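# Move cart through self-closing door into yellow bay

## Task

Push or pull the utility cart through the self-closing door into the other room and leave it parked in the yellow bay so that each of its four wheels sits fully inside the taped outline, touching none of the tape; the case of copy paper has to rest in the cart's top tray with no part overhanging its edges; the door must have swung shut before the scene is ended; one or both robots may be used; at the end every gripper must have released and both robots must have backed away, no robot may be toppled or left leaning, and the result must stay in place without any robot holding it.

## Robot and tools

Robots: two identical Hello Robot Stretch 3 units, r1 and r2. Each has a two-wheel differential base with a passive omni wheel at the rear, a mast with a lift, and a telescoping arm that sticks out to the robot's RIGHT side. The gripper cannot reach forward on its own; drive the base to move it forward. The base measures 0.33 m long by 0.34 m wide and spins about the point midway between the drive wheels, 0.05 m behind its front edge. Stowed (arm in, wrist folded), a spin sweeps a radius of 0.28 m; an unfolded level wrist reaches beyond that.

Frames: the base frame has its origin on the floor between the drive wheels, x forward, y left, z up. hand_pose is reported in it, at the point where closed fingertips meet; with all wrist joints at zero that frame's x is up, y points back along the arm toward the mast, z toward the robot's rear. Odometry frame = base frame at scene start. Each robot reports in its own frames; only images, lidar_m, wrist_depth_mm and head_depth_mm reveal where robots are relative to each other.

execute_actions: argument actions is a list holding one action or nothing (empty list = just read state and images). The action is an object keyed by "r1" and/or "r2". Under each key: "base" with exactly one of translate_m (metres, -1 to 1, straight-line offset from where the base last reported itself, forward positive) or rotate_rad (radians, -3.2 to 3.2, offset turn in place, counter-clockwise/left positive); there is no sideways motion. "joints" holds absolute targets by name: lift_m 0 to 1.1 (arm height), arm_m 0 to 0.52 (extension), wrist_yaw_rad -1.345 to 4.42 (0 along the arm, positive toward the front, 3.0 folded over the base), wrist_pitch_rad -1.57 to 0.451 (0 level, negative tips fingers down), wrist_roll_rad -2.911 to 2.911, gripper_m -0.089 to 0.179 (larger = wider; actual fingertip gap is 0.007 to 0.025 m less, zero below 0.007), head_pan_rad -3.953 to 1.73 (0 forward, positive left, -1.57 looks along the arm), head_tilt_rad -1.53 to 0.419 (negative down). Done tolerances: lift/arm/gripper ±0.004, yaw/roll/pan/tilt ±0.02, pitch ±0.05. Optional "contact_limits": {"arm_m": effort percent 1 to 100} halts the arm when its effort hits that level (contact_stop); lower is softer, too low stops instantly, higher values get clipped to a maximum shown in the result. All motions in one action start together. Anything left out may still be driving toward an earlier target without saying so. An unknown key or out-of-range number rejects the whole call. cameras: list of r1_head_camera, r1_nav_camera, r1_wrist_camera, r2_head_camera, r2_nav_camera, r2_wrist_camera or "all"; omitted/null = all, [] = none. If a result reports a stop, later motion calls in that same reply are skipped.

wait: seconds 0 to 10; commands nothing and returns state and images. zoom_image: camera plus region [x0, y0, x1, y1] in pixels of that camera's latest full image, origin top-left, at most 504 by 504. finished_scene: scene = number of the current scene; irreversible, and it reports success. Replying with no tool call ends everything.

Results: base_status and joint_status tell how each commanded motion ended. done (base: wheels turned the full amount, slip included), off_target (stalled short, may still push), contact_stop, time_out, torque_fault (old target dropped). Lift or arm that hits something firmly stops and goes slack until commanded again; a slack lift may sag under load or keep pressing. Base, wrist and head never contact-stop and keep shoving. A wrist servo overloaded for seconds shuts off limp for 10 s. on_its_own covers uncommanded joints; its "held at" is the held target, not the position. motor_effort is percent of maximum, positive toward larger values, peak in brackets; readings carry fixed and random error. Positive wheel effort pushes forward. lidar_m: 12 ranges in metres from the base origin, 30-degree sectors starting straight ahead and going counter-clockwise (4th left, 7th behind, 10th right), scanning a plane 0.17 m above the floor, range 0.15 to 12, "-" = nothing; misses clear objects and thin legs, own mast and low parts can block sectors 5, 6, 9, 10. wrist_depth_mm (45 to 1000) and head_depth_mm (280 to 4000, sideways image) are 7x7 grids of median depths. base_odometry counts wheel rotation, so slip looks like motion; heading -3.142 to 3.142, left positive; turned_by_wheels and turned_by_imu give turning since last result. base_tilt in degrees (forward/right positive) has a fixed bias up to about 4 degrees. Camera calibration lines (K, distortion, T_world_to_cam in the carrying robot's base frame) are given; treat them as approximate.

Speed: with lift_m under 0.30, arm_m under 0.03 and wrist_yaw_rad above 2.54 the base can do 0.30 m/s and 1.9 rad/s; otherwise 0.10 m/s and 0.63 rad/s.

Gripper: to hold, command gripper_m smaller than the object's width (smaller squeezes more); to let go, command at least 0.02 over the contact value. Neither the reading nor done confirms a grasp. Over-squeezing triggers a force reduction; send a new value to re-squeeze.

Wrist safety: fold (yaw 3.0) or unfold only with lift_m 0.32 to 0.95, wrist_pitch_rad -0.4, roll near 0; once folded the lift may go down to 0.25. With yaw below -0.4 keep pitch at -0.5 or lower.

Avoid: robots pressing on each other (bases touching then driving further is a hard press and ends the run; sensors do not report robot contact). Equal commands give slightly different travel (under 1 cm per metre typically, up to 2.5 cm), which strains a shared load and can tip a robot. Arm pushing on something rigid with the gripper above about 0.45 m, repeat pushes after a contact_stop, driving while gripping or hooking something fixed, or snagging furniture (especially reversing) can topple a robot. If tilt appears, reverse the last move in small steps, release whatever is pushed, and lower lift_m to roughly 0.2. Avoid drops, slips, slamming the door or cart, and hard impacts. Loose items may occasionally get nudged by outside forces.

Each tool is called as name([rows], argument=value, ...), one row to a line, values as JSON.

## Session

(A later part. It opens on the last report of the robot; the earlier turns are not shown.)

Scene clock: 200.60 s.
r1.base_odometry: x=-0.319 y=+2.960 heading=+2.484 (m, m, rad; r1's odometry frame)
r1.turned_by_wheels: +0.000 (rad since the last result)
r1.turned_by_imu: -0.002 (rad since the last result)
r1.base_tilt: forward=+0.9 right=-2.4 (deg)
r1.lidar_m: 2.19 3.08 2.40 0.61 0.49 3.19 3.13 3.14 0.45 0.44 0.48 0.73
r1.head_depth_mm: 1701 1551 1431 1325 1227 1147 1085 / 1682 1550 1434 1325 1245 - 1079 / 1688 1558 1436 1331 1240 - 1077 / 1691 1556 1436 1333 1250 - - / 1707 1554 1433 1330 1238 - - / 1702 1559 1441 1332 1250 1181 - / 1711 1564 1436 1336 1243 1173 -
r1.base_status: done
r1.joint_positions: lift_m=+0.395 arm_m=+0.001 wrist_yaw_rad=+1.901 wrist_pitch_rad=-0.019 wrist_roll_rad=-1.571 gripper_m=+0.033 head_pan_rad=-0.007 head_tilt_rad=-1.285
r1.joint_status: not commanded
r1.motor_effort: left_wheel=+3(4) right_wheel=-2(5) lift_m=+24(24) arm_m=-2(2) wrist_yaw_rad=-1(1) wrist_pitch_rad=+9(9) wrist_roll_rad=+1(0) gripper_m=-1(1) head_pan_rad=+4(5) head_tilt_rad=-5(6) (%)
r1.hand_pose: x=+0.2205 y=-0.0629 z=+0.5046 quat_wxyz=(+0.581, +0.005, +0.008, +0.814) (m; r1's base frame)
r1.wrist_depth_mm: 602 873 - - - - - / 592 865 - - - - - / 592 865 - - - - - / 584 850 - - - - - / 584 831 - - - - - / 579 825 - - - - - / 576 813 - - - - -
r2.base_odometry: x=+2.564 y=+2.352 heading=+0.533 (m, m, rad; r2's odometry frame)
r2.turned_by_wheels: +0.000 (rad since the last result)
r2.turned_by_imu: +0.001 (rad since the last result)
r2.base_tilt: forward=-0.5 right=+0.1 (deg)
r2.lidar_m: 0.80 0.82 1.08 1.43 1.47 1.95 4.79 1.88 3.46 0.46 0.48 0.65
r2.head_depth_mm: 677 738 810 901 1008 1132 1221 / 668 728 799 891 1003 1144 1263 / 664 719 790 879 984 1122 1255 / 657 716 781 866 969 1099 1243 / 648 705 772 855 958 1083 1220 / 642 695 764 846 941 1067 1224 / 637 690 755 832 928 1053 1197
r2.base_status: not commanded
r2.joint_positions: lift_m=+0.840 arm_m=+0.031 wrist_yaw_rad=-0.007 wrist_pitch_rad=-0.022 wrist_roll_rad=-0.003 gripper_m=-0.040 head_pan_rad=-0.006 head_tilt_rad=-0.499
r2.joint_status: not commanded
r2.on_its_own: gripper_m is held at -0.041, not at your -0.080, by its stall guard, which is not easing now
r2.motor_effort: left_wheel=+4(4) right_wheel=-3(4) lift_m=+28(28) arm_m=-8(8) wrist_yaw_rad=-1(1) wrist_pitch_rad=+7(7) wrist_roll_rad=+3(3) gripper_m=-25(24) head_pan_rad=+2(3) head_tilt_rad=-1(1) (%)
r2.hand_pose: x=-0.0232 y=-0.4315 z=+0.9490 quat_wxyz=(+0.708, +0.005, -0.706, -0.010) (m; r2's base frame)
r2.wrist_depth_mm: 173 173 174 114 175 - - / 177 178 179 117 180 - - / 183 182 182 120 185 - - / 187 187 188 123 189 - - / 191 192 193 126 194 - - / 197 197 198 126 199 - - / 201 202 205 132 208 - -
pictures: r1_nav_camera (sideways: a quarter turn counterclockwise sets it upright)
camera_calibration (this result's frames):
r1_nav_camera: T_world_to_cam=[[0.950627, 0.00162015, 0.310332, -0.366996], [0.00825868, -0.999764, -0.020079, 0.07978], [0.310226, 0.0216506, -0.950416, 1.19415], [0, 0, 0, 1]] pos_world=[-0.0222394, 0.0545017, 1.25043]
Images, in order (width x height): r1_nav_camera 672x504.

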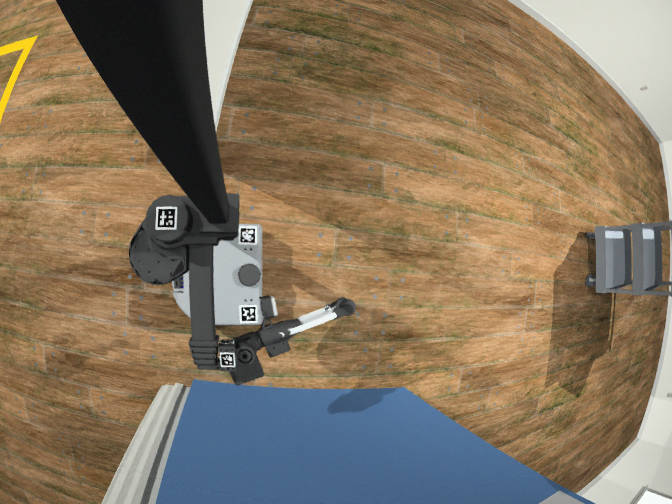

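execute_actions([
  {"r1":{"base":{"translate_m":1},"joints":{"wrist_roll_rad":0,"wrist_yaw_rad":1.57,"lift_m":0.25,"arm_m":0.035,"gripper_m":0.15}}},
], cameras=[])

execute_actions([
  {"r1":{"base":{"translate_m":1}}},
], cameras=[])

execute_actions([
  {"r1":{"base":{"translate_m":0.02},"joints":{"gripper_m":0.0}}},
], cameras=["r1_wrist_camera"])

execute_actions([
  {"r1":{"base":{"translate_m":-1},"joints":{"arm_m":0}}},
], cameras=["r1_nav_camera"])

Scene clock: 215.50 s.
r1.base_odometry: x=-1.111 y=+3.571 heading=+2.484 (m, m, rad; r1's odometry frame)
r1.turned_by_wheels: +0.000 (rad since the last result)
r1.turned_by_imu: +0.005 (rad since the last result)
r1.base_tilt: forward=+0.8 right=-2.5 (deg)
r1.lidar_m: 1.19 2.96 2.30 2.27 1.57 1.24 4.11 0.72 0.62 2.48 2.65 3.88
r1.head_depth_mm: 1714 1550 1431 1330 1240 1168 1098 / 1702 1548 1435 1335 1252 1170 1085 / 1506 1536 1435 1335 1246 - 1078 / 1494 1539 1432 1340 1237 - - / 1493 1533 1436 1338 1242 - - / 1685 1563 1434 1341 1243 1175 - / 1706 1560 1424 1339 1243 1168 -
r1.base_status: done
r1.joint_positions: lift_m=+0.250 arm_m=+0.035 wrist_yaw_rad=+1.572 wrist_pitch_rad=-0.019 wrist_roll_rad=-0.005 gripper_m=+0.150 head_pan_rad=-0.007 head_tilt_rad=-1.285
r1.joint_status: all done
r1.motor_effort: left_wheel=+2(8) right_wheel=-3(3) lift_m=+15(19) arm_m=+5(3) wrist_yaw_rad=-2(4) wrist_pitch_rad=+9(9) wrist_roll_rad=+2(3) gripper_m=-1(82) head_pan_rad=+5(5) head_tilt_rad=-5(6) (%)
r1.hand_pose: x=+0.2344 y=-0.1793 z=+0.3600 quat_wxyz=(+0.506, +0.504, -0.493, +0.497) (m; r1's base frame)
r1.wrist_depth_mm: - - - - - - - / - - - - - - - / - - - - - - - / - - - - - - - / - - - - - - - / 908 - 859 832 828 - 795 / 672 635 656 631 628 614 601
r2.base_odometry: x=+2.564 y=+2.352 heading=+0.533 (m, m, rad; r2's odometry frame)
r2.turned_by_wheels: +0.000 (rad since the last result)
r2.turned_by_imu: +0.001 (rad since the last result)
r2.base_tilt: forward=-0.6 right=+0.3 (deg)
r2.lidar_m: 0.80 0.82 1.08 1.43 1.47 1.95 4.78 1.88 1.09 0.46 0.48 0.65
r2.head_depth_mm: 675 736 811 896 1008 1126 1211 / 670 728 801 888 1003 1142 1262 / 660 721 794 882 986 1122 1251 / 658 711 783 866 966 1107 1251 / 649 704 774 853 954 1085 1223 / 642 696 762 842 947 1069 1228 / 637 688 755 835 931 1055 1203
r2.base_status: not commanded
r2.joint_positions: lift_m=+0.840 arm_m=+0.031 wrist_yaw_rad=-0.007 wrist_pitch_rad=-0.022 wrist_roll_rad=-0.003 gripper_m=-0.040 head_pan_rad=-0.006 head_tilt_rad=-0.499
r2.joint_status: not commanded
r2.on_its_own: gripper_m is held at -0.041, not at your -0.080, by its stall guard, which is not easing now
r2.motor_effort: left_wheel=+4(4) right_wheel=-3(3) lift_m=+28(28) arm_m=-8(8) wrist_yaw_rad=+0(0) wrist_pitch_rad=+7(7) wrist_roll_rad=+3(3) gripper_m=-25(24) head_pan_rad=+3(3) head_tilt_rad=-1(1) (%)
r2.hand_pose: x=-0.0232 y=-0.4315 z=+0.9490 quat_wxyz=(+0.708, +0.005, -0.706, -0.010) (m; r2's base frame)
r2.wrist_depth_mm: 173 174 175 114 176 - - / 177 177 179 117 180 - - / 181 183 183 120 185 - - / 186 187 187 123 189 - - / 191 193 192 125 195 - - / 196 197 197 126 201 - - / 203 203 203 132 208 - -
pictures: none
No camera images: the call's "cameras" was empty. Leave "cameras" out to get every camera's image.

Scene clock: 226.77 s.
r1.base_odometry: x=-1.903 y=+4.182 heading=+2.484 (m, m, rad; r1's odometry frame)
r1.turned_by_wheels: +0.000 (rad since the last result)
r1.turned_by_imu: +0.005 (rad since the last result)
r1.base_tilt: forward=+1.0 right=-2.5 (deg)
r1.lidar_m: 0.20 0.21 0.28 2.18 2.34 2.21 1.84 1.42 2.62 2.57 2.76 0.21
r1.head_depth_mm: 1651 560 525 592 1235 1171 1092 / 501 580 536 519 1244 1164 1085 / 398 520 536 515 1207 - 1074 / 421 539 538 515 1219 - - / 456 568 537 515 1206 - - / 498 583 537 514 1211 1178 - / 545 583 538 514 1247 1170 -
r1.base_status: done
r1.joint_positions: lift_m=+0.250 arm_m=+0.035 wrist_yaw_rad=+1.572 wrist_pitch_rad=-0.019 wrist_roll_rad=-0.005 gripper_m=+0.150 head_pan_rad=-0.007 head_tilt_rad=-1.285
r1.joint_status: not commanded
r1.motor_effort: left_wheel=+2(7) right_wheel=-2(4) lift_m=+16(16) arm_m=+5(5) wrist_yaw_rad=-1(3) wrist_pitch_rad=+9(9) wrist_roll_rad=+2(2) gripper_m=+0(1) head_pan_rad=+4(4) head_tilt_rad=-6(6) (%)
r1.hand_pose: x=+0.2344 y=-0.1793 z=+0.3600 quat_wxyz=(+0.506, +0.504, -0.493, +0.497) (m; r1's base frame)
r1.wrist_depth_mm: 115 116 116 117 - - - / 172 180 196 126 - - - / - - - 130 - - - / - - - 133 - - - / - 745 746 138 - - - / 516 - 561 142 823 - 815 / 435 410 424 148 626 611 605
r2.base_odometry: x=+2.564 y=+2.352 heading=+0.533 (m, m, rad; r2's odometry frame)
r2.turned_by_wheels: +0.000 (rad since the last result)
r2.turned_by_imu: +0.001 (rad since the last result)
r2.base_tilt: forward=-0.3 right=+0.3 (deg)
r2.lidar_m: 0.80 0.82 1.08 1.43 1.47 1.95 4.75 1.76 1.80 0.46 0.48 0.65
r2.head_depth_mm: 676 737 807 898 1009 1129 1228 / 666 729 797 890 1003 1143 1260 / 662 721 791 874 983 1117 1256 / 655 711 784 862 972 1106 1247 / 647 705 774 858 954 1084 1232 / 643 697 763 846 942 1068 1226 / 636 691 755 833 928 1050 1203
r2.base_status: not commanded
r2.joint_positions: lift_m=+0.840 arm_m=+0.031 wrist_yaw_rad=-0.007 wrist_pitch_rad=-0.022 wrist_roll_rad=-0.003 gripper_m=-0.040 head_pan_rad=-0.006 head_tilt_rad=-0.499
r2.joint_status: not commanded
r2.on_its_own: gripper_m is held at -0.041, not at your -0.080, by its stall guard, which is not easing now
r2.motor_effort: left_wheel=+4(4) right_wheel=-4(3) lift_m=+28(28) arm_m=-8(8) wrist_yaw_rad=-1(2) wrist_pitch_rad=+7(7) wrist_roll_rad=+3(2) gripper_m=-23(24) head_pan_rad=+4(3) head_tilt_rad=-1(1) (%)
r2.hand_pose: x=-0.0232 y=-0.4315 z=+0.9490 quat_wxyz=(+0.708, +0.005, -0.706, -0.010) (m; r2's base frame)
r2.wrist_depth_mm: 173 174 174 114 176 - - / 178 178 178 116 180 - - / 182 183 183 120 186 - - / 187 186 188 123 190 - - / 191 192 193 126 194 - - / 197 196 197 127 200 - - / 202 202 205 133 207 - -
pictures: none
No camera images: the call's "cameras" was empty. Leave "cameras" out to get every camera's image.

Scene clock: 228.77 s.
r1.base_odometry: x=-1.919 y=+4.194 heading=+2.485 (m, m, rad; r1's odometry frame)
r1.turned_by_wheels: +0.000 (rad since the last result)
r1.turned_by_imu: +0.000 (rad since the last result)
r1.base_tilt: forward=+0.8 right=-2.5 (deg)
r1.lidar_m: 0.18 0.19 0.25 2.18 2.33 2.23 1.85 1.45 2.61 2.57 0.26 0.19
r1.head_depth_mm: 1660 558 526 506 1241 1164 1104 / 463 576 536 508 1227 1163 1088 / 376 485 537 509 1198 - 1073 / 400 512 538 510 1206 - - / 434 563 538 509 1106 - - / 473 575 538 509 1206 1175 - / 517 583 539 509 1234 1167 -
r1.base_status: done
r1.joint_positions: lift_m=+0.250 arm_m=+0.035 wrist_yaw_rad=+1.560 wrist_pitch_rad=-0.019 wrist_roll_rad=-0.005 gripper_m=+0.001 head_pan_rad=-0.007 head_tilt_rad=-1.285
r1.joint_status: all done
r1.motor_effort: left_wheel=+2(7) right_wheel=-2(4) lift_m=+16(16) arm_m=+3(5) wrist_yaw_rad=+8(7) wrist_pitch_rad=+9(9) wrist_roll_rad=+1(1) gripper_m=-15(87) head_pan_rad=+5(5) head_tilt_rad=-6(5) (%)
r1.hand_pose: x=+0.2343 y=-0.1825 z=+0.3600 quat_wxyz=(+0.509, +0.501, -0.496, +0.494) (m; r1's base frame)
r1.wrist_depth_mm: 96 96 97 99 - - - / 172 180 196 107 - - - / - - - 110 - - - / - - - 113 - - - / - 719 720 116 - - - / 526 577 581 120 829 801 781 / 439 432 418 124 625 620 596
r2.base_odometry: x=+2.564 y=+2.352 heading=+0.533 (m, m, rad; r2's odometry frame)
r2.turned_by_wheels: +0.000 (rad since the last result)
r2.turned_by_imu: +0.000 (rad since the last result)
r2.base_tilt: forward=-0.2 right=+0.3 (deg)
r2.lidar_m: 0.80 0.82 1.08 1.43 1.47 1.95 4.76 1.78 1.81 0.46 0.48 0.65
r2.head_depth_mm: 677 735 809 897 1009 1126 1225 / 669 731 804 888 1001 1147 1260 / 660 720 787 875 986 1123 1262 / 655 712 782 863 972 1100 1242 / 649 704 774 855 953 1086 1228 / 641 698 765 845 941 1065 1216 / 636 692 755 831 926 1050 1199
r2.base_status: not commanded
r2.joint_positions: lift_m=+0.840 arm_m=+0.031 wrist_yaw_rad=-0.007 wrist_pitch_rad=-0.022 wrist_roll_rad=-0.003 gripper_m=-0.040 head_pan_rad=-0.006 head_tilt_rad=-0.499
r2.joint_status: not commanded
r2.on_its_own: gripper_m is held at -0.041, not at your -0.080, by its stall guard, which is not easing now
r2.motor_effort: left_wheel=+4(4) right_wheel=-3(3) lift_m=+29(28) arm_m=-8(8) wrist_yaw_rad=+0(1) wrist_pitch_rad=+7(8) wrist_roll_rad=+3(3) gripper_m=-24(24) head_pan_rad=+3(3) head_tilt_rad=-1(1) (%)
r2.hand_pose: x=-0.0232 y=-0.4315 z=+0.9490 quat_wxyz=(+0.708, +0.005, -0.706, -0.010) (m; r2's base frame)
r2.wrist_depth_mm: 173 174 174 114 175 - - / 177 178 178 117 179 - - / 181 182 183 120 185 - - / 186 188 188 123 190 - - / 191 193 193 126 194 - - / 195 197 198 126 199 - - / 201 203 204 132 207 - -
pictures: r1_wrist_camera
camera_calibration (this result's frames):
r1_wrist_camera: T_world_to_cam=[[-0.00891555, -0.999753, -0.0203803, -0.172189], [-0.201667, 0.02176, -0.979212, 0.432315], [0.979413, -0.00462018, -0.201812, 0.0032322], [0, 0, 0, 1]] pos_world=[0.0824831, -0.181538, 0.420471]
Images, in order (width x height): r1_wrist_camera 644x364.

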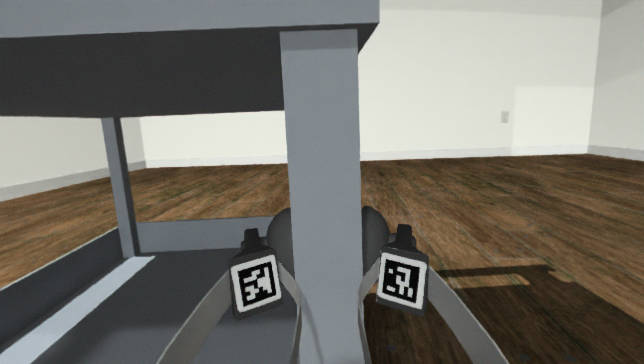

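Scene clock: 239.97 s.
r1.base_odometry: x=-1.127 y=+3.583 heading=+2.485 (m, m, rad; r1's odometry frame)
r1.turned_by_wheels: +0.000 (rad since the last result)
r1.turned_by_imu: -0.002 (rad since the last result)
r1.base_tilt: forward=+0.8 right=-2.4 (deg)
r1.lidar_m: 1.11 2.97 2.31 2.27 1.59 1.25 4.13 0.72 0.63 2.49 2.65 3.89
r1.head_depth_mm: 1695 1550 1430 1323 1245 1170 1101 / 1701 1559 1429 1329 1245 1172 1080 / 1527 1538 1442 1333 1242 - 1076 / 1473 1539 1434 1333 1244 - - / 1462 1509 1438 1333 1246 - - / 1483 1545 1447 1338 1243 1177 - / 1699 1557 1441 1336 1244 1169 -
r1.base_status: done
r1.joint_positions: lift_m=+0.250 arm_m=+0.001 wrist_yaw_rad=+1.573 wrist_pitch_rad=-0.018 wrist_roll_rad=-0.004 gripper_m=+0.000 head_pan_rad=-0.007 head_tilt_rad=-1.285
r1.joint_status: all done
r1.motor_effort: left_wheel=+3(4) right_wheel=-3(15) lift_m=+15(16) arm_m=-3(9) wrist_yaw_rad=-2(19) wrist_pitch_rad=+9(9) wrist_roll_rad=+1(2) gripper_m=-3(15) head_pan_rad=+4(4) head_tilt_rad=-6(5) (%)
r1.hand_pose: x=+0.2344 y=-0.1456 z=+0.3603 quat_wxyz=(+0.506, +0.504, -0.493, +0.497) (m; r1's base frame)
r1.wrist_depth_mm: - - - - - - - / - - - - - - - / - - - - - - - / - - - - - - - / - - - - - - - / 912 881 885 - 841 792 767 / 680 663 655 644 624 619 606
r2.base_odometry: x=+2.564 y=+2.352 heading=+0.533 (m, m, rad; r2's odometry frame)
r2.turned_by_wheels: +0.000 (rad since the last result)
r2.turned_by_imu: +0.001 (rad since the last result)
r2.base_tilt: forward=-0.3 right=+0.5 (deg)
r2.lidar_m: 0.80 0.82 1.08 1.43 1.47 1.95 4.79 1.83 1.10 0.46 0.48 0.65
r2.head_depth_mm: 676 738 813 899 1012 1130 1215 / 670 730 803 892 1003 1147 1262 / 662 718 794 874 984 1124 1263 / 656 714 782 866 970 1107 1243 / 650 707 772 854 951 1076 1222 / 643 697 761 841 944 1067 1222 / 635 689 753 834 930 1047 1199
r2.base_status: not commanded
r2.joint_positions: lift_m=+0.840 arm_m=+0.031 wrist_yaw_rad=-0.007 wrist_pitch_rad=-0.022 wrist_roll_rad=-0.003 gripper_m=-0.040 head_pan_rad=-0.006 head_tilt_rad=-0.499
r2.joint_status: not commanded
r2.on_its_own: gripper_m is held at -0.041, not at your -0.080, by its stall guard, which is not easing now
r2.motor_effort: left_wheel=+4(4) right_wheel=-3(3) lift_m=+28(28) arm_m=-8(8) wrist_yaw_rad=+0(1) wrist_pitch_rad=+7(7) wrist_roll_rad=+3(2) gripper_m=-24(24) head_pan_rad=+3(3) head_tilt_rad=-1(1) (%)
r2.hand_pose: x=-0.0232 y=-0.4315 z=+0.9490 quat_wxyz=(+0.708, +0.005, -0.706, -0.010) (m; r2's base frame)
r2.wrist_depth_mm: 173 173 175 114 176 - - / 177 177 179 117 179 - - / 182 182 182 120 184 - - / 187 187 189 123 190 - - / 191 192 192 126 194 - - / 197 197 198 126 199 - - / 201 203 204 132 208 - -
pictures: r1_nav_camera (sideways: a quarter turn counterclockwise sets it upright)
camera_calibration (this result's frames):
r1_nav_camera: T_world_to_cam=[[0.950627, 0.00162225, 0.31033, -0.366994], [0.00826087, -0.999764, -0.020079, 0.07978], [0.310225, 0.0216513, -0.950417, 1.19415], [0, 0, 0, 1]] pos_world=[-0.0222396, 0.0545017, 1.25043]
Images, in order (width x height): r1_nav_camera 672x504.

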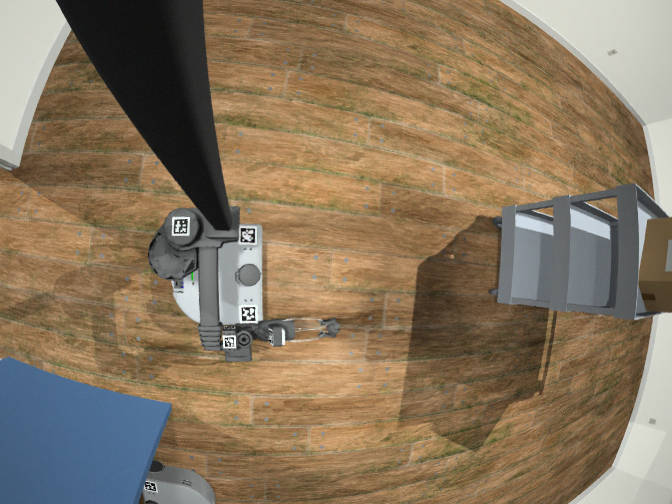

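Deeper and harder.

execute_actions([
  {"r1":{"base":{"translate_m":0.96},"joints":{"gripper_m":0.15}}},
], cameras=[])

execute_actions([
  {"r1":{"joints":{"gripper_m":-0.04}}},
], cameras=["r1_wrist_camera"])

execute_actions([
  {"r1":{"base":{"translate_m":-0.5},"joints":{"gripper_m":-0.06}}},
], cameras=["r1_nav_camera"])

Scene clock: 253.33 s.
r1.base_odometry: x=-1.887 y=+4.169 heading=+2.485 (m, m, rad; r1's odometry frame)
r1.turned_by_wheels: +0.000 (rad since the last result)
r1.turned_by_imu: +0.005 (rad since the last result)
r1.base_tilt: forward=+0.9 right=-2.5 (deg)
r1.lidar_m: 0.16 0.17 0.25 2.19 2.33 2.20 1.83 1.41 2.62 2.57 0.21 0.16
r1.head_depth_mm: 1636 591 531 499 1242 1158 1095 / 432 569 538 499 1228 1183 1088 / 351 466 537 500 922 - 1076 / 368 469 538 504 1096 - - / 408 536 538 505 1110 - - / 456 569 536 506 1214 1174 - / 520 584 539 510 1232 1158 -
r1.base_status: done
r1.joint_positions: lift_m=+0.250 arm_m=+0.001 wrist_yaw_rad=+1.573 wrist_pitch_rad=-0.019 wrist_roll_rad=-0.004 gripper_m=+0.150 head_pan_rad=-0.007 head_tilt_rad=-1.285
r1.joint_status: all done
r1.motor_effort: left_wheel=+2(8) right_wheel=-2(3) lift_m=+16(16) arm_m=-3(3) wrist_yaw_rad=-2(2) wrist_pitch_rad=+9(9) wrist_roll_rad=+1(2) gripper_m=+0(82) head_pan_rad=+4(4) head_tilt_rad=-6(6) (%)
r1.hand_pose: x=+0.2344 y=-0.1456 z=+0.3602 quat_wxyz=(+0.506, +0.504, -0.493, +0.497) (m; r1's base frame)
r1.wrist_depth_mm: 97 91 70 68 - - - / 170 179 135 70 - - - / - - 511 72 - - - / - - - 74 - - - / - - 719 76 - - - / 499 - 527 79 825 - 795 / 420 413 402 81 621 610 603
r2.base_odometry: x=+2.564 y=+2.352 heading=+0.533 (m, m, rad; r2's odometry frame)
r2.turned_by_wheels: +0.000 (rad since the last result)
r2.turned_by_imu: +0.001 (rad since the last result)
r2.base_tilt: forward=-0.3 right=+0.2 (deg)
r2.lidar_m: 0.80 0.82 1.08 1.43 1.47 1.95 4.79 1.74 1.78 0.46 0.48 0.65
r2.head_depth_mm: 676 735 809 897 1005 1132 1227 / 669 729 800 892 1002 1136 1263 / 663 721 789 875 986 1118 1251 / 655 712 778 865 972 1102 1238 / 649 707 771 856 955 1091 1229 / 642 698 762 846 941 1069 1223 / 637 692 756 835 929 1053 1200
r2.base_status: not commanded
r2.joint_positions: lift_m=+0.840 arm_m=+0.031 wrist_yaw_rad=-0.007 wrist_pitch_rad=-0.022 wrist_roll_rad=-0.003 gripper_m=-0.040 head_pan_rad=-0.006 head_tilt_rad=-0.499
r2.joint_status: not commanded
r2.on_its_own: gripper_m is held at -0.041, not at your -0.080, by its stall guard, which is not easing now
r2.motor_effort: left_wheel=+4(4) right_wheel=-3(3) lift_m=+29(28) arm_m=-8(8) wrist_yaw_rad=-1(0) wrist_pitch_rad=+7(7) wrist_roll_rad=+3(2) gripper_m=-25(24) head_pan_rad=+3(3) head_tilt_rad=-1(1) (%)
r2.hand_pose: x=-0.0232 y=-0.4315 z=+0.9490 quat_wxyz=(+0.708, +0.005, -0.706, -0.010) (m; r2's base frame)
r2.wrist_depth_mm: 173 173 174 114 176 - - / 177 178 178 117 180 - - / 182 182 183 120 185 - - / 186 187 188 123 190 - - / 191 192 193 126 194 - - / 197 197 198 126 200 - - / 203 203 204 132 207 - -
pictures: none
No camera images: the call's "cameras" was empty. Leave "cameras" out to get every camera's image.

Scene clock: 255.73 s.
r1.base_odometry: x=-1.887 y=+4.169 heading=+2.485 (m, m, rad; r1's odometry frame)
r1.turned_by_wheels: +0.000 (rad since the last result)
r1.turned_by_imu: +0.001 (rad since the last result)
r1.base_tilt: forward=+0.8 right=-2.5 (deg)
r1.lidar_m: 0.16 0.17 0.25 2.18 2.34 2.19 1.83 1.41 2.61 2.57 0.21 0.16
r1.head_depth_mm: 1639 581 537 493 1245 1159 1097 / 426 568 536 498 1230 1178 1090 / 352 460 537 499 908 - 1077 / 369 473 537 503 1093 - - / 408 539 538 504 1111 - - / 457 570 538 504 1215 1179 - / 519 584 538 508 1222 1160 -
r1.base_status: not commanded
r1.joint_positions: lift_m=+0.250 arm_m=+0.001 wrist_yaw_rad=+1.579 wrist_pitch_rad=-0.019 wrist_roll_rad=-0.008 gripper_m=-0.038 head_pan_rad=-0.007 head_tilt_rad=-1.285
r1.joint_status: all done
r1.motor_effort: left_wheel=+3(3) right_wheel=-5(6) lift_m=+16(16) arm_m=-1(3) wrist_yaw_rad=-6(12) wrist_pitch_rad=+9(9) wrist_roll_rad=+3(3) gripper_m=-37(99) head_pan_rad=+5(4) head_tilt_rad=-6(6) (%)
r1.hand_pose: x=+0.2344 y=-0.1440 z=+0.3602 quat_wxyz=(+0.505, +0.505, -0.491, +0.499) (m; r1's base frame)
r1.wrist_depth_mm: 98 91 93 68 - - - / 173 180 189 70 - - - / - - - 72 - - - / - - - 74 - - - / - 730 728 77 - - - / 491 562 558 79 407 804 790 / 425 433 418 81 621 615 601
r2.base_odometry: x=+2.564 y=+2.352 heading=+0.533 (m, m, rad; r2's odometry frame)
r2.turned_by_wheels: +0.000 (rad since the last result)
r2.turned_by_imu: +0.000 (rad since the last result)
r2.base_tilt: forward=-0.5 right=+0.2 (deg)
r2.lidar_m: 0.80 0.82 1.08 1.43 1.47 1.94 4.79 1.74 1.78 0.46 0.48 0.65
r2.head_depth_mm: 677 740 812 899 1007 1132 1226 / 668 728 799 893 1004 1143 1261 / 663 722 792 879 984 1126 1260 / 654 712 781 867 968 1105 1245 / 648 703 770 853 958 1090 1234 / 643 697 765 844 941 1064 1220 / 635 690 755 830 929 1053 1196
r2.base_status: not commanded
r2.joint_positions: lift_m=+0.840 arm_m=+0.031 wrist_yaw_rad=-0.007 wrist_pitch_rad=-0.022 wrist_roll_rad=-0.003 gripper_m=-0.040 head_pan_rad=-0.006 head_tilt_rad=-0.499
r2.joint_status: not commanded
r2.on_its_own: gripper_m is held at -0.041, not at your -0.080, by its stall guard, which is not easing now
r2.motor_effort: left_wheel=+4(4) right_wheel=-3(3) lift_m=+28(28) arm_m=-8(8) wrist_yaw_rad=+0(0) wrist_pitch_rad=+7(8) wrist_roll_rad=+2(2) gripper_m=-24(25) head_pan_rad=+2(3) head_tilt_rad=-1(1) (%)
r2.hand_pose: x=-0.0232 y=-0.4315 z=+0.9490 quat_wxyz=(+0.708, +0.005, -0.706, -0.010) (m; r2's base frame)
r2.wrist_depth_mm: 173 173 174 114 175 - - / 178 178 178 116 180 - - / 182 182 183 120 185 - - / 187 187 187 123 189 - - / 191 191 193 125 195 - - / 196 197 198 126 200 - - / 202 202 204 132 206 - -
pictures: r1_wrist_camera
camera_calibration (this result's frames):
r1_wrist_camera: T_world_to_cam=[[0.00960791, -0.999807, -0.0171151, -0.139188], [-0.201294, 0.0148317, -0.979419, 0.430655], [0.979484, 0.0128553, -0.201113, 0.00566788], [0, 0, 0, 1]] pos_world=[0.0824742, -0.145621, 0.42055]
Images, in order (width x height): r1_wrist_camera 644x364.

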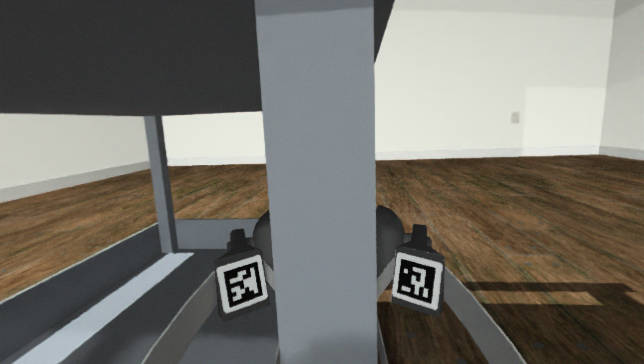

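Scene clock: 261.70 s.
r1.base_odometry: x=-1.491 y=+3.864 heading=+2.485 (m, m, rad; r1's odometry frame)
r1.turned_by_wheels: +0.000 (rad since the last result)
r1.turned_by_imu: -0.001 (rad since the last result)
r1.base_tilt: forward=+0.8 right=-2.5 (deg)
r1.lidar_m: 0.21 0.27 2.26 2.22 2.18 1.69 1.67 0.96 1.37 2.52 0.22 0.20
r1.head_depth_mm: 379 524 536 498 1242 1159 1095 / 411 496 537 503 1214 1176 1091 / 482 569 535 514 1110 - 1074 / 582 582 536 821 1223 - - / 629 581 536 850 1238 - - / 591 583 543 1017 1246 1177 - / 1712 561 556 1327 1245 1164 -
r1.base_status: done
r1.joint_positions: lift_m=+0.250 arm_m=+0.001 wrist_yaw_rad=+1.513 wrist_pitch_rad=-0.019 wrist_roll_rad=-0.009 gripper_m=-0.028 head_pan_rad=-0.007 head_tilt_rad=-1.285
r1.joint_status: gripper_m off_target (ended at -0.028, target -0.060)
r1.on_its_own: wrist_yaw_rad is held at +1.530, not at your +1.570, by its stall guard, which is not easing now; gripper_m is held at -0.030, not at your -0.060, by its stall guard, which is still easing
r1.motor_effort: left_wheel=+1(3) right_wheel=-4(18) lift_m=+16(16) arm_m=+0(1) wrist_yaw_rad=+12(17) wrist_pitch_rad=+9(9) wrist_roll_rad=+3(4) gripper_m=-35(99) head_pan_rad=+5(5) head_tilt_rad=-5(6) (%)
r1.hand_pose: x=+0.2339 y=-0.1607 z=+0.3601 quat_wxyz=(+0.522, +0.488, -0.507, +0.483) (m; r1's base frame)
r1.wrist_depth_mm: 94 91 86 73 130 - - / 175 182 190 75 235 - - / - - - 77 - - - / - - - 79 - - - / - - 732 81 642 - - / 885 515 - 84 - 804 788 / 395 432 421 87 412 615 604
r2.base_odometry: x=+2.564 y=+2.352 heading=+0.533 (m, m, rad; r2's odometry frame)
r2.turned_by_wheels: +0.000 (rad since the last result)
r2.turned_by_imu: +0.000 (rad since the last result)
r2.base_tilt: forward=-0.4 right=+0.2 (deg)
r2.lidar_m: 0.80 0.81 1.08 1.43 1.46 1.95 4.76 1.40 1.37 0.46 0.48 0.65
r2.head_depth_mm: 676 736 809 898 1010 1135 1217 / 667 730 800 888 1000 1141 1260 / 661 722 788 876 984 1126 1259 / 656 713 781 865 969 1105 1245 / 651 707 774 852 958 1086 1227 / 642 696 763 843 944 1067 1228 / 635 691 756 826 927 1049 1201
r2.base_status: not commanded
r2.joint_positions: lift_m=+0.840 arm_m=+0.031 wrist_yaw_rad=-0.007 wrist_pitch_rad=-0.022 wrist_roll_rad=-0.003 gripper_m=-0.040 head_pan_rad=-0.006 head_tilt_rad=-0.499
r2.joint_status: not commanded
r2.on_its_own: gripper_m is held at -0.041, not at your -0.080, by its stall guard, which is not easing now
r2.motor_effort: left_wheel=+4(4) right_wheel=-4(3) lift_m=+28(28) arm_m=-8(8) wrist_yaw_rad=-1(0) wrist_pitch_rad=+7(7) wrist_roll_rad=+3(3) gripper_m=-24(23) head_pan_rad=+2(3) head_tilt_rad=-1(1) (%)
r2.hand_pose: x=-0.0232 y=-0.4315 z=+0.9490 quat_wxyz=(+0.708, +0.005, -0.706, -0.010) (m; r2's base frame)
r2.wrist_depth_mm: 173 174 175 114 176 - - / 178 177 180 117 180 - - / 182 182 183 120 185 - - / 186 187 187 123 189 - - / 192 191 193 125 194 - - / 197 198 197 126 199 - - / 201 203 204 132 207 - -
pictures: r1_nav_camera (sideways: a quarter turn counterclockwise sets it upright)
camera_calibration (this result's frames):
r1_nav_camera: T_world_to_cam=[[0.950627, 0.00162232, 0.310331, -0.366994], [0.00826094, -0.999764, -0.020079, 0.07978], [0.310225, 0.0216513, -0.950417, 1.19415], [0, 0, 0, 1]] pos_world=[-0.0222396, 0.0545017, 1.25043]
Images, in order (width x height): r1_nav_camera 672x504.

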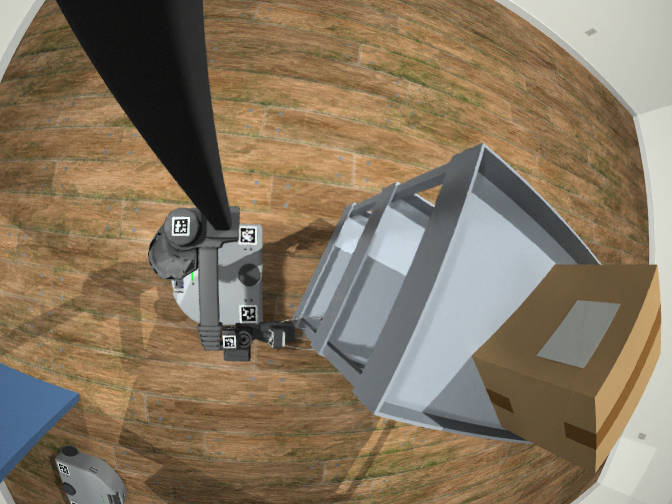

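execute_actions([
  {"r1":{"base":{"translate_m":-0.8},"joints":{"gripper_m":-0.055,"wrist_yaw_rad":1.8,"head_tilt_rad":-1.3,"head_pan_rad":0}}},
], cameras=["r1_nav_camera"])

Scene clock: 277.47 s.
r1.base_odometry: x=-0.857 y=+3.376 heading=+2.485 (m, m, rad; r1's odometry frame)
r1.turned_by_wheels: +0.000 (rad since the last result)
r1.turned_by_imu: -0.001 (rad since the last result)
r1.base_tilt: forward=+0.8 right=-2.5 (deg)
r1.lidar_m: 0.19 0.27 2.34 2.30 1.15 0.95 3.81 0.67 0.53 0.53 2.62 0.18
r1.head_depth_mm: 399 539 550 1328 1236 1166 1096 / 384 493 536 510 1248 1185 1085 / 451 543 538 504 1212 - 1079 / 578 582 538 750 1208 - - / 637 583 538 845 1244 - - / 613 584 549 1177 1238 1182 - / 601 577 695 1329 1249 1169 -
r1.base_status: done
r1.joint_positions: lift_m=+0.250 arm_m=+0.001 wrist_yaw_rad=+1.814 wrist_pitch_rad=-0.019 wrist_roll_rad=-0.009 gripper_m=-0.010 head_pan_rad=-0.007 head_tilt_rad=-1.285
r1.joint_status: gripper_m off_target (ended at -0.010, target -0.055); the others done
r1.on_its_own: gripper_m is held at -0.011, not at your -0.055, by its stall guard, which is still easing
r1.motor_effort: left_wheel=+5(8) right_wheel=-7(15) lift_m=+16(16) arm_m=-1(5) wrist_yaw_rad=-11(63) wrist_pitch_rad=+9(9) wrist_roll_rad=+3(3) gripper_m=-31(99) head_pan_rad=+4(4) head_tilt_rad=-6(6) (%)
r1.hand_pose: x=+0.2269 y=-0.0844 z=+0.3601 quat_wxyz=(+0.443, +0.559, -0.428, +0.555) (m; r1's base frame)
r1.wrist_depth_mm: - 148 95 80 103 137 262 / - 204 160 83 231 252 383 / - - - 85 - - - / - - - 87 - - - / - - - 90 697 641 - / 896 478 107 93 105 520 544 / 665 434 420 97 405 400 558
r2.base_odometry: x=+2.564 y=+2.352 heading=+0.533 (m, m, rad; r2's odometry frame)
r2.turned_by_wheels: +0.000 (rad since the last result)
r2.turned_by_imu: +0.001 (rad since the last result)
r2.base_tilt: forward=-0.4 right=+0.3 (deg)
r2.lidar_m: 0.80 0.82 1.08 1.43 1.47 1.95 4.79 0.99 0.93 0.46 0.48 0.65
r2.head_depth_mm: 674 737 813 898 1005 1128 1217 / 669 728 802 887 1004 1147 1260 / 661 721 790 874 988 1119 1264 / 655 714 782 867 964 1105 1245 / 648 705 775 856 958 1083 1229 / 641 697 761 846 936 1072 1221 / 637 691 754 833 929 1050 1202
r2.base_status: not commanded
r2.joint_positions: lift_m=+0.840 arm_m=+0.031 wrist_yaw_rad=-0.007 wrist_pitch_rad=-0.022 wrist_roll_rad=-0.003 gripper_m=-0.040 head_pan_rad=-0.006 head_tilt_rad=-0.499
r2.joint_status: not commanded
r2.on_its_own: gripper_m is held at -0.041, not at your -0.080, by its stall guard, which is not easing now
r2.motor_effort: left_wheel=+4(4) right_wheel=-3(3) lift_m=+29(28) arm_m=-8(9) wrist_yaw_rad=-1(1) wrist_pitch_rad=+7(7) wrist_roll_rad=+3(2) gripper_m=-24(24) head_pan_rad=+3(3) head_tilt_rad=-1(1) (%)
r2.hand_pose: x=-0.0232 y=-0.4315 z=+0.9490 quat_wxyz=(+0.708, +0.005, -0.706, -0.010) (m; r2's base frame)
r2.wrist_depth_mm: 174 174 174 114 176 - - / 177 178 177 116 180 - - / 183 182 183 119 185 - 572 / 186 188 187 123 189 - 591 / 192 192 193 126 194 613 562 / 197 197 198 126 199 - 957 / 202 202 204 132 207 880 887
pictures: r1_nav_camera (sideways: a quarter turn counterclockwise sets it upright)
camera_calibration (this result's frames):
r1_nav_camera: T_world_to_cam=[[0.950634, 0.00162231, 0.31031, -0.366968], [0.00826054, -0.999764, -0.0200794, 0.0797804], [0.310204, 0.0216514, -0.950423, 1.19416], [0, 0, 0, 1]] pos_world=[-0.0222407, 0.0545017, 1.25043]
Images, in order (width x height): r1_nav_camera 672x504.

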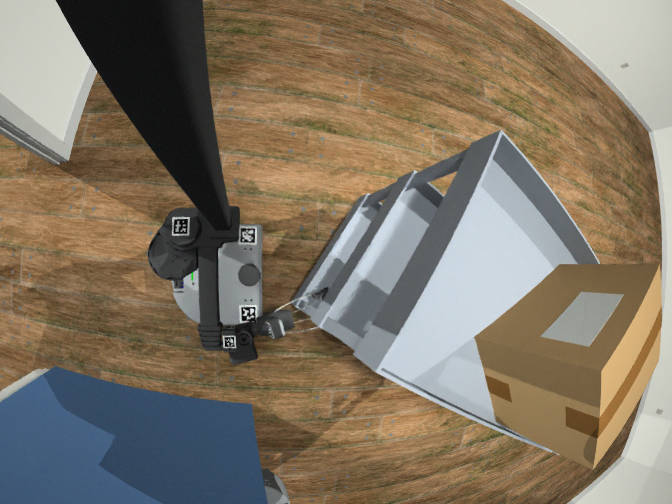

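execute_actions([
  {"r1":{"base":{"translate_m":-0.7},"joints":{"wrist_yaw_rad":2.0}}},
], cameras=["r1_nav_camera"])

execute_actions([
  {"r1":{"base":{"translate_m":-0.4}}},
], cameras=["r1_nav_camera"])

Scene clock: 289.73 s.
r1.base_odometry: x=-0.303 y=+2.949 heading=+2.486 (m, m, rad; r1's odometry frame)
r1.turned_by_wheels: +0.000 (rad since the last result)
r1.turned_by_imu: -0.001 (rad since the last result)
r1.base_tilt: forward=+0.8 right=-2.5 (deg)
r1.lidar_m: 0.17 0.24 2.41 0.52 0.48 3.17 3.10 3.15 0.45 0.44 0.48 0.17
r1.head_depth_mm: 448 568 1396 1318 1232 1156 1081 / 418 552 542 1328 1243 1194 1086 / 396 509 537 508 1241 - 1075 / 473 569 537 514 1205 - - / 621 582 538 831 1230 - - / 629 582 545 1080 1243 1174 - / 605 583 556 1322 1244 1171 -
r1.base_status: done
r1.joint_positions: lift_m=+0.250 arm_m=+0.001 wrist_yaw_rad=+2.007 wrist_pitch_rad=-0.019 wrist_roll_rad=-0.005 gripper_m=+0.008 head_pan_rad=-0.007 head_tilt_rad=-1.285
r1.joint_status: all done
r1.on_its_own: gripper_m is held at +0.008, not at your -0.055, by its stall guard, which is not easing now
r1.motor_effort: left_wheel=+4(6) right_wheel=-8(21) lift_m=+16(16) arm_m=-1(3) wrist_yaw_rad=-5(48) wrist_pitch_rad=+9(10) wrist_roll_rad=+2(3) gripper_m=-10(25) head_pan_rad=+5(5) head_tilt_rad=-5(6) (%)
r1.hand_pose: x=+0.2105 y=-0.0379 z=+0.3602 quat_wxyz=(+0.387, +0.598, -0.373, +0.594) (m; r1's base frame)
r1.wrist_depth_mm: - - 139 106 125 150 198 / - - 194 114 232 256 286 / - - - 117 - - - / - - - 120 - - - / - - - 123 755 657 - / 909 877 509 127 548 516 501 / 677 670 419 131 404 398 363
r2.base_odometry: x=+2.564 y=+2.352 heading=+0.533 (m, m, rad; r2's odometry frame)
r2.turned_by_wheels: +0.000 (rad since the last result)
r2.turned_by_imu: +0.001 (rad since the last result)
r2.base_tilt: forward=-0.5 right=+0.1 (deg)
r2.lidar_m: 0.80 0.82 1.08 1.43 1.47 1.95 4.76 4.93 3.47 0.46 0.48 0.65
r2.head_depth_mm: 678 733 811 903 1007 1134 1216 / 668 728 803 891 999 1140 1267 / 662 720 793 877 983 1121 1255 / 655 712 782 866 967 1098 1243 / 647 704 771 852 955 1085 1227 / 643 698 766 847 942 1067 1221 / 636 692 757 833 930 1049 1207
r2.base_status: not commanded
r2.joint_positions: lift_m=+0.840 arm_m=+0.031 wrist_yaw_rad=-0.007 wrist_pitch_rad=-0.022 wrist_roll_rad=-0.003 gripper_m=-0.040 head_pan_rad=-0.006 head_tilt_rad=-0.499
r2.joint_status: not commanded
r2.on_its_own: gripper_m is held at -0.041, not at your -0.080, by its stall guard, which is not easing now
r2.motor_effort: left_wheel=+4(4) right_wheel=-3(3) lift_m=+28(28) arm_m=-8(8) wrist_yaw_rad=+0(0) wrist_pitch_rad=+8(7) wrist_roll_rad=+3(2) gripper_m=-24(24) head_pan_rad=+2(3) head_tilt_rad=-2(1) (%)
r2.hand_pose: x=-0.0232 y=-0.4315 z=+0.9490 quat_wxyz=(+0.708, +0.005, -0.706, -0.010) (m; r2's base frame)
r2.wrist_depth_mm: 172 174 174 114 176 - - / 178 178 178 117 180 - - / 181 182 183 120 184 - - / 186 188 187 123 189 - - / 192 191 191 126 193 - - / 195 197 197 126 199 - - / 202 202 204 133 208 - -
pictures: r1_nav_camera (sideways: a quarter turn counterclockwise sets it upright)
camera_calibration (this result's frames):
r1_nav_camera: T_world_to_cam=[[0.950677, 0.00167679, 0.310178, -0.366796], [0.00831535, -0.999764, -0.0200814, 0.0797828], [0.310071, 0.0216702, -0.950466, 1.19422], [0, 0, 0, 1]] pos_world=[-0.022251, 0.0545001, 1.25044]
Images, in order (width x height): r1_nav_camera 672x504.

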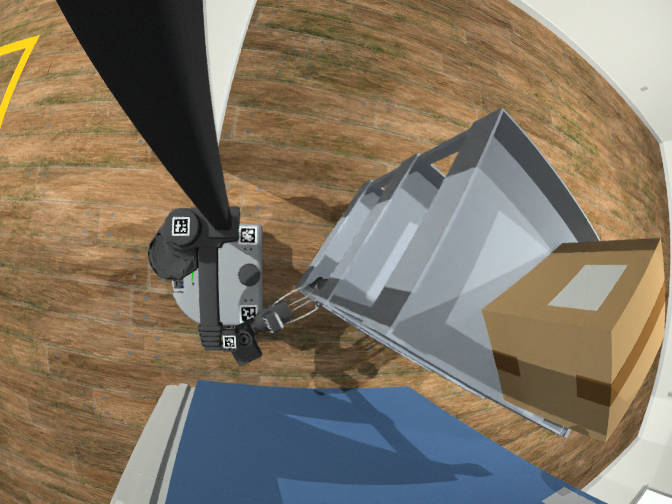

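Scene clock: 294.70 s.
r1.base_odometry: x=+0.014 y=+2.705 heading=+2.486 (m, m, rad; r1's odometry frame)
r1.turned_by_wheels: +0.000 (rad since the last result)
r1.turned_by_imu: -0.001 (rad since the last result)
r1.base_tilt: forward=+0.8 right=-2.5 (deg)
r1.lidar_m: 0.18 0.25 0.48 0.49 2.55 2.77 2.72 2.91 2.41 0.45 0.46 0.18
r1.head_depth_mm: 473 583 1334 1276 1207 1163 1091 / 433 561 549 1313 1240 1187 1086 / 405 521 538 508 1243 - 1080 / 463 567 536 514 1211 - - / 599 582 537 839 1232 - - / 637 584 537 864 1252 1177 - / 608 584 551 1305 1234 1159 -
r1.base_status: done
r1.joint_positions: lift_m=+0.250 arm_m=+0.001 wrist_yaw_rad=+1.951 wrist_pitch_rad=-0.019 wrist_roll_rad=-0.005 gripper_m=+0.008 head_pan_rad=-0.007 head_tilt_rad=-1.285
r1.joint_status: not commanded
r1.on_its_own: wrist_yaw_rad is held at +1.957, not at your +2.000, by its stall guard, which is not easing now; gripper_m is held at +0.008, not at your -0.055, by its stall guard, which is not easing now
r1.motor_effort: left_wheel=+2(4) right_wheel=-6(17) lift_m=+16(16) arm_m=-1(1) wrist_yaw_rad=+4(19) wrist_pitch_rad=+9(9) wrist_roll_rad=+2(2) gripper_m=-10(12) head_pan_rad=+4(5) head_tilt_rad=-5(5) (%)
r1.hand_pose: x=+0.2161 y=-0.0510 z=+0.3602 quat_wxyz=(+0.403, +0.588, -0.389, +0.583) (m; r1's base frame)
r1.wrist_depth_mm: - 255 132 104 130 174 282 / - 298 195 113 233 258 373 / - - - 117 - - - / - - - 121 - - - / - - - 123 749 644 572 / 906 777 540 127 - 517 507 / 666 631 421 132 405 399 555
r2.base_odometry: x=+2.564 y=+2.352 heading=+0.533 (m, m, rad; r2's odometry frame)
r2.turned_by_wheels: +0.000 (rad since the last result)
r2.turned_by_imu: +0.000 (rad since the last result)
r2.base_tilt: forward=-0.3 right=+0.2 (deg)
r2.lidar_m: 0.80 0.82 1.08 1.43 1.46 1.94 4.77 4.95 3.47 0.46 0.48 0.65
r2.head_depth_mm: 673 738 810 900 1008 1129 1218 / 667 727 803 888 1000 1141 1262 / 661 720 791 879 983 1124 1263 / 653 713 781 862 973 1103 1240 / 650 701 772 854 956 1087 1224 / 642 696 761 845 947 1061 1225 / 638 688 755 832 930 1049 1202
r2.base_status: not commanded
r2.joint_positions: lift_m=+0.840 arm_m=+0.031 wrist_yaw_rad=-0.007 wrist_pitch_rad=-0.022 wrist_roll_rad=-0.003 gripper_m=-0.040 head_pan_rad=-0.006 head_tilt_rad=-0.499
r2.joint_status: not commanded
r2.on_its_own: gripper_m is held at -0.041, not at your -0.080, by its stall guard, which is not easing now
r2.motor_effort: left_wheel=+4(4) right_wheel=-3(3) lift_m=+28(28) arm_m=-8(8) wrist_yaw_rad=+0(1) wrist_pitch_rad=+7(7) wrist_roll_rad=+3(3) gripper_m=-24(24) head_pan_rad=+2(3) head_tilt_rad=-1(1) (%)
r2.hand_pose: x=-0.0232 y=-0.4315 z=+0.9490 quat_wxyz=(+0.708, +0.005, -0.706, -0.010) (m; r2's base frame)
r2.wrist_depth_mm: 173 174 174 114 175 - - / 177 178 179 117 180 - - / 181 182 183 120 184 - - / 186 187 188 123 189 - - / 191 192 192 126 193 - - / 197 197 198 126 199 - - / 202 202 204 132 207 - -
pictures: r1_nav_camera (sideways: a quarter turn counterclockwise sets it upright)
camera_calibration (this result's frames):
r1_nav_camera: T_world_to_cam=[[0.950677, 0.00167706, 0.310178, -0.366796], [0.00831563, -0.999764, -0.0200814, 0.0797828], [0.310071, 0.0216703, -0.950466, 1.19422], [0, 0, 0, 1]] pos_world=[-0.022251, 0.0545001, 1.25044]
Images, in order (width x height): r1_nav_camera 672x504.

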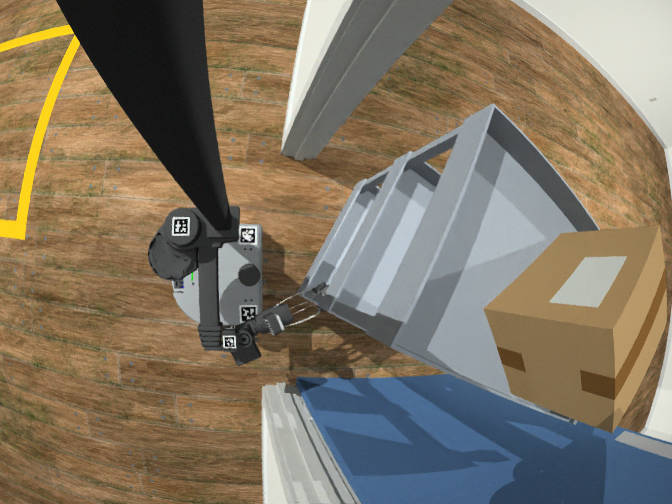

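execute_actions([
  {"r1":{"base":{"translate_m":-0.45},"joints":{"gripper_m":-0.03}}},
], cameras=["r1_nav_camera"])

execute_actions([
  {"r1":{"base":{"translate_m":-0.3}}},
], cameras=["r1_nav_camera"])

Scene clock: 301.83 s.
r1.base_odometry: x=+0.371 y=+2.431 heading=+2.486 (m, m, rad; r1's odometry frame)
r1.turned_by_wheels: +0.000 (rad since the last result)
r1.turned_by_imu: +0.000 (rad since the last result)
r1.base_tilt: forward=+0.9 right=-2.4 (deg)
r1.lidar_m: 0.19 0.25 0.83 2.43 2.58 2.32 2.28 2.43 2.37 1.60 0.69 0.19
r1.head_depth_mm: 500 599 1208 1308 1236 1159 1097 / 449 568 548 1316 1236 1182 1091 / 408 533 537 509 1246 - 1072 / 447 563 538 740 1217 - - / 552 583 538 835 1232 - - / 630 584 537 868 1243 1178 - / 613 583 551 1297 1246 1169 -
r1.base_status: done
r1.joint_positions: lift_m=+0.250 arm_m=+0.001 wrist_yaw_rad=+1.904 wrist_pitch_rad=-0.019 wrist_roll_rad=-0.005 gripper_m=-0.020 head_pan_rad=-0.007 head_tilt_rad=-1.285
r1.joint_status: gripper_m off_target (ended at -0.020, target -0.030)
r1.on_its_own: wrist_yaw_rad is held at +1.916, not at your +2.000, by its stall guard, which is not easing now; gripper_m is held at -0.021, not at your -0.030, by its stall guard, which is not easing now
r1.motor_effort: left_wheel=+2(2) right_wheel=-6(19) lift_m=+16(16) arm_m=+0(1) wrist_yaw_rad=+9(18) wrist_pitch_rad=+9(9) wrist_roll_rad=+2(2) gripper_m=-22(96) head_pan_rad=+4(4) head_tilt_rad=-6(6) (%)
r1.hand_pose: x=+0.2203 y=-0.0624 z=+0.3602 quat_wxyz=(+0.417, +0.578, -0.403, +0.574) (m; r1's base frame)
r1.wrist_depth_mm: 526 192 127 105 131 214 607 / 721 227 194 113 232 276 603 / 763 654 - 116 - - 598 / 798 689 - 120 - - 648 / 847 693 - 123 716 641 626 / 845 491 559 125 561 493 630 / 678 429 421 132 406 400 579
r2.base_odometry: x=+2.564 y=+2.352 heading=+0.533 (m, m, rad; r2's odometry frame)
r2.turned_by_wheels: +0.000 (rad since the last result)
r2.turned_by_imu: +0.000 (rad since the last result)
r2.base_tilt: forward=-0.4 right=+0.0 (deg)
r2.lidar_m: 0.80 0.81 1.08 1.43 1.46 1.94 4.77 4.94 3.46 0.46 0.48 0.65
r2.head_depth_mm: 677 736 812 903 1009 1134 1219 / 669 726 800 888 1005 1144 1259 / 661 720 790 875 988 1125 1252 / 653 712 779 866 975 1101 1245 / 650 706 773 852 955 1083 1231 / 642 701 763 848 948 1067 1225 / 636 691 754 832 928 1052 1199
r2.base_status: not commanded
r2.joint_positions: lift_m=+0.840 arm_m=+0.031 wrist_yaw_rad=-0.007 wrist_pitch_rad=-0.022 wrist_roll_rad=-0.003 gripper_m=-0.040 head_pan_rad=-0.006 head_tilt_rad=-0.499
r2.joint_status: not commanded
r2.on_its_own: gripper_m is held at -0.041, not at your -0.080, by its stall guard, which is not easing now
r2.motor_effort: left_wheel=+4(4) right_wheel=-3(3) lift_m=+28(28) arm_m=-8(8) wrist_yaw_rad=-2(0) wrist_pitch_rad=+7(7) wrist_roll_rad=+3(3) gripper_m=-24(24) head_pan_rad=+3(3) head_tilt_rad=-2(1) (%)
r2.hand_pose: x=-0.0232 y=-0.4315 z=+0.9490 quat_wxyz=(+0.708, +0.005, -0.706, -0.010) (m; r2's base frame)
r2.wrist_depth_mm: 173 174 174 114 175 - - / 177 178 179 116 179 - - / 183 181 182 120 185 - - / 186 186 188 123 190 - - / 191 193 193 126 194 - - / 197 197 197 126 200 - - / 201 202 204 133 206 - -
pictures: r1_nav_camera (sideways: a quarter turn counterclockwise sets it upright)
camera_calibration (this result's frames):
r1_nav_camera: T_world_to_cam=[[0.950677, 0.00167723, 0.310178, -0.366796], [0.00831581, -0.999764, -0.0200814, 0.0797828], [0.310071, 0.0216703, -0.950466, 1.19422], [0, 0, 0, 1]] pos_world=[-0.022251, 0.0545001, 1.25044]
Images, in order (width x height): r1_nav_camera 672x504.

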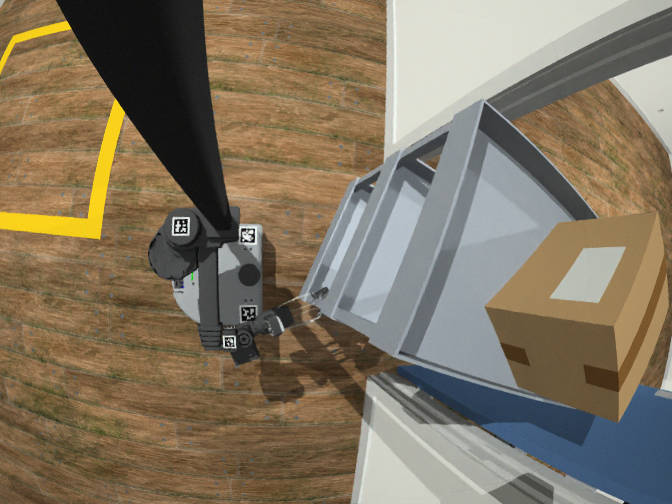

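Scene clock: 305.90 s.
r1.base_odometry: x=+0.609 y=+2.248 heading=+2.486 (m, m, rad; r1's odometry frame)
r1.turned_by_wheels: +0.000 (rad since the last result)
r1.turned_by_imu: +0.000 (rad since the last result)
r1.base_tilt: forward=+0.9 right=-2.4 (deg)
r1.lidar_m: 0.20 0.24 1.29 2.45 2.61 2.02 1.98 2.11 2.35 2.30 1.10 0.19
r1.head_depth_mm: 518 1112 1412 1331 1241 1159 1093 / 459 569 543 1322 1244 1186 1086 / 413 541 536 509 1232 - 1080 / 435 555 538 740 1224 - - / 527 583 536 831 1230 - - / 621 582 537 857 1246 1181 - / 621 584 543 1296 1245 1167 -
r1.base_status: done
r1.joint_positions: lift_m=+0.250 arm_m=+0.001 wrist_yaw_rad=+1.894 wrist_pitch_rad=-0.019 wrist_roll_rad=-0.005 gripper_m=-0.020 head_pan_rad=-0.007 head_tilt_rad=-1.285
r1.joint_status: not commanded
r1.on_its_own: wrist_yaw_rad is held at +1.916, not at your +2.000, by its stall guard, which is not easing now; gripper_m is held at -0.021, not at your -0.030, by its stall guard, which is not easing now; wrist_yaw_rad is at rest, and its effort (+16) is outside its rest range (-12 to +12)
r1.motor_effort: left_wheel=+1(2) right_wheel=-5(15) lift_m=+16(16) arm_m=-1(1) wrist_yaw_rad=+16(16) wrist_pitch_rad=+9(9) wrist_roll_rad=+2(2) gripper_m=-23(24) head_pan_rad=+4(5) head_tilt_rad=-5(6) (%)
r1.hand_pose: x=+0.2211 y=-0.0646 z=+0.3602 quat_wxyz=(+0.420, +0.576, -0.406, +0.572) (m; r1's base frame)
r1.wrist_depth_mm: 314 180 127 105 132 241 633 / 343 218 195 112 226 334 667 / - - 956 117 - - 681 / - - - 121 - - 688 / - - 968 124 705 635 666 / 887 498 542 125 508 521 667 / 654 408 422 131 389 445 601
r2.base_odometry: x=+2.564 y=+2.352 heading=+0.533 (m, m, rad; r2's odometry frame)
r2.turned_by_wheels: +0.000 (rad since the last result)
r2.turned_by_imu: +0.000 (rad since the last result)
r2.base_tilt: forward=-0.4 right=+0.2 (deg)
r2.lidar_m: 0.80 0.82 1.08 1.43 1.47 1.94 4.77 4.94 3.46 0.46 0.48 0.65
r2.head_depth_mm: 675 736 811 900 1010 1133 1220 / 669 728 803 893 999 1144 1265 / 660 721 789 880 986 1121 1250 / 655 713 782 865 969 1101 1239 / 649 707 774 856 957 1088 1228 / 642 698 764 842 946 1067 1219 / 637 690 754 835 926 1053 1203
r2.base_status: not commanded
r2.joint_positions: lift_m=+0.840 arm_m=+0.031 wrist_yaw_rad=-0.007 wrist_pitch_rad=-0.022 wrist_roll_rad=-0.003 gripper_m=-0.040 head_pan_rad=-0.006 head_tilt_rad=-0.499
r2.joint_status: not commanded
r2.on_its_own: gripper_m is held at -0.041, not at your -0.080, by its stall guard, which is not easing now
r2.motor_effort: left_wheel=+4(5) right_wheel=-3(3) lift_m=+28(28) arm_m=-9(9) wrist_yaw_rad=-2(0) wrist_pitch_rad=+8(7) wrist_roll_rad=+3(2) gripper_m=-24(24) head_pan_rad=+2(3) head_tilt_rad=-1(1) (%)
r2.hand_pose: x=-0.0232 y=-0.4315 z=+0.9490 quat_wxyz=(+0.708, +0.005, -0.706, -0.010) (m; r2's base frame)
r2.wrist_depth_mm: 174 174 174 114 176 - - / 178 178 178 117 179 - - / 182 183 184 119 184 - - / 186 188 188 123 189 - - / 191 193 192 125 194 - - / 196 197 198 126 199 - - / 201 203 204 132 206 - -
pictures: r1_nav_camera (sideways: a quarter turn counterclockwise sets it upright)
camera_calibration (this result's frames):
r1_nav_camera: T_world_to_cam=[[0.950677, 0.00167728, 0.310178, -0.366795], [0.00831586, -0.999764, -0.0200814, 0.0797828], [0.310071, 0.0216704, -0.950467, 1.19422], [0, 0, 0, 1]] pos_world=[-0.022251, 0.0545001, 1.25044]
Images, in order (width x height): r1_nav_camera 672x504.

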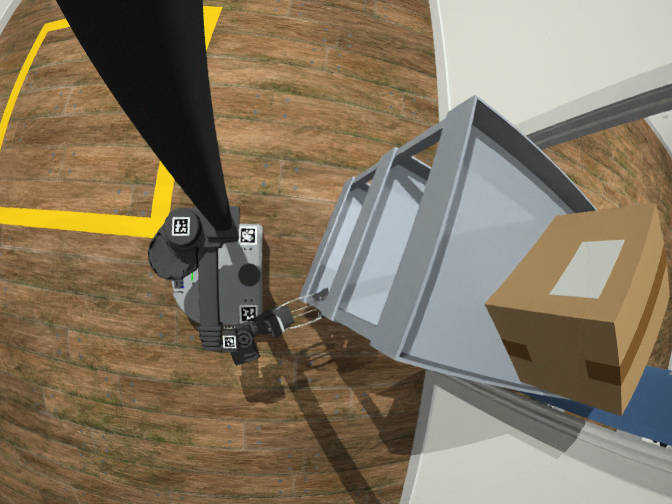

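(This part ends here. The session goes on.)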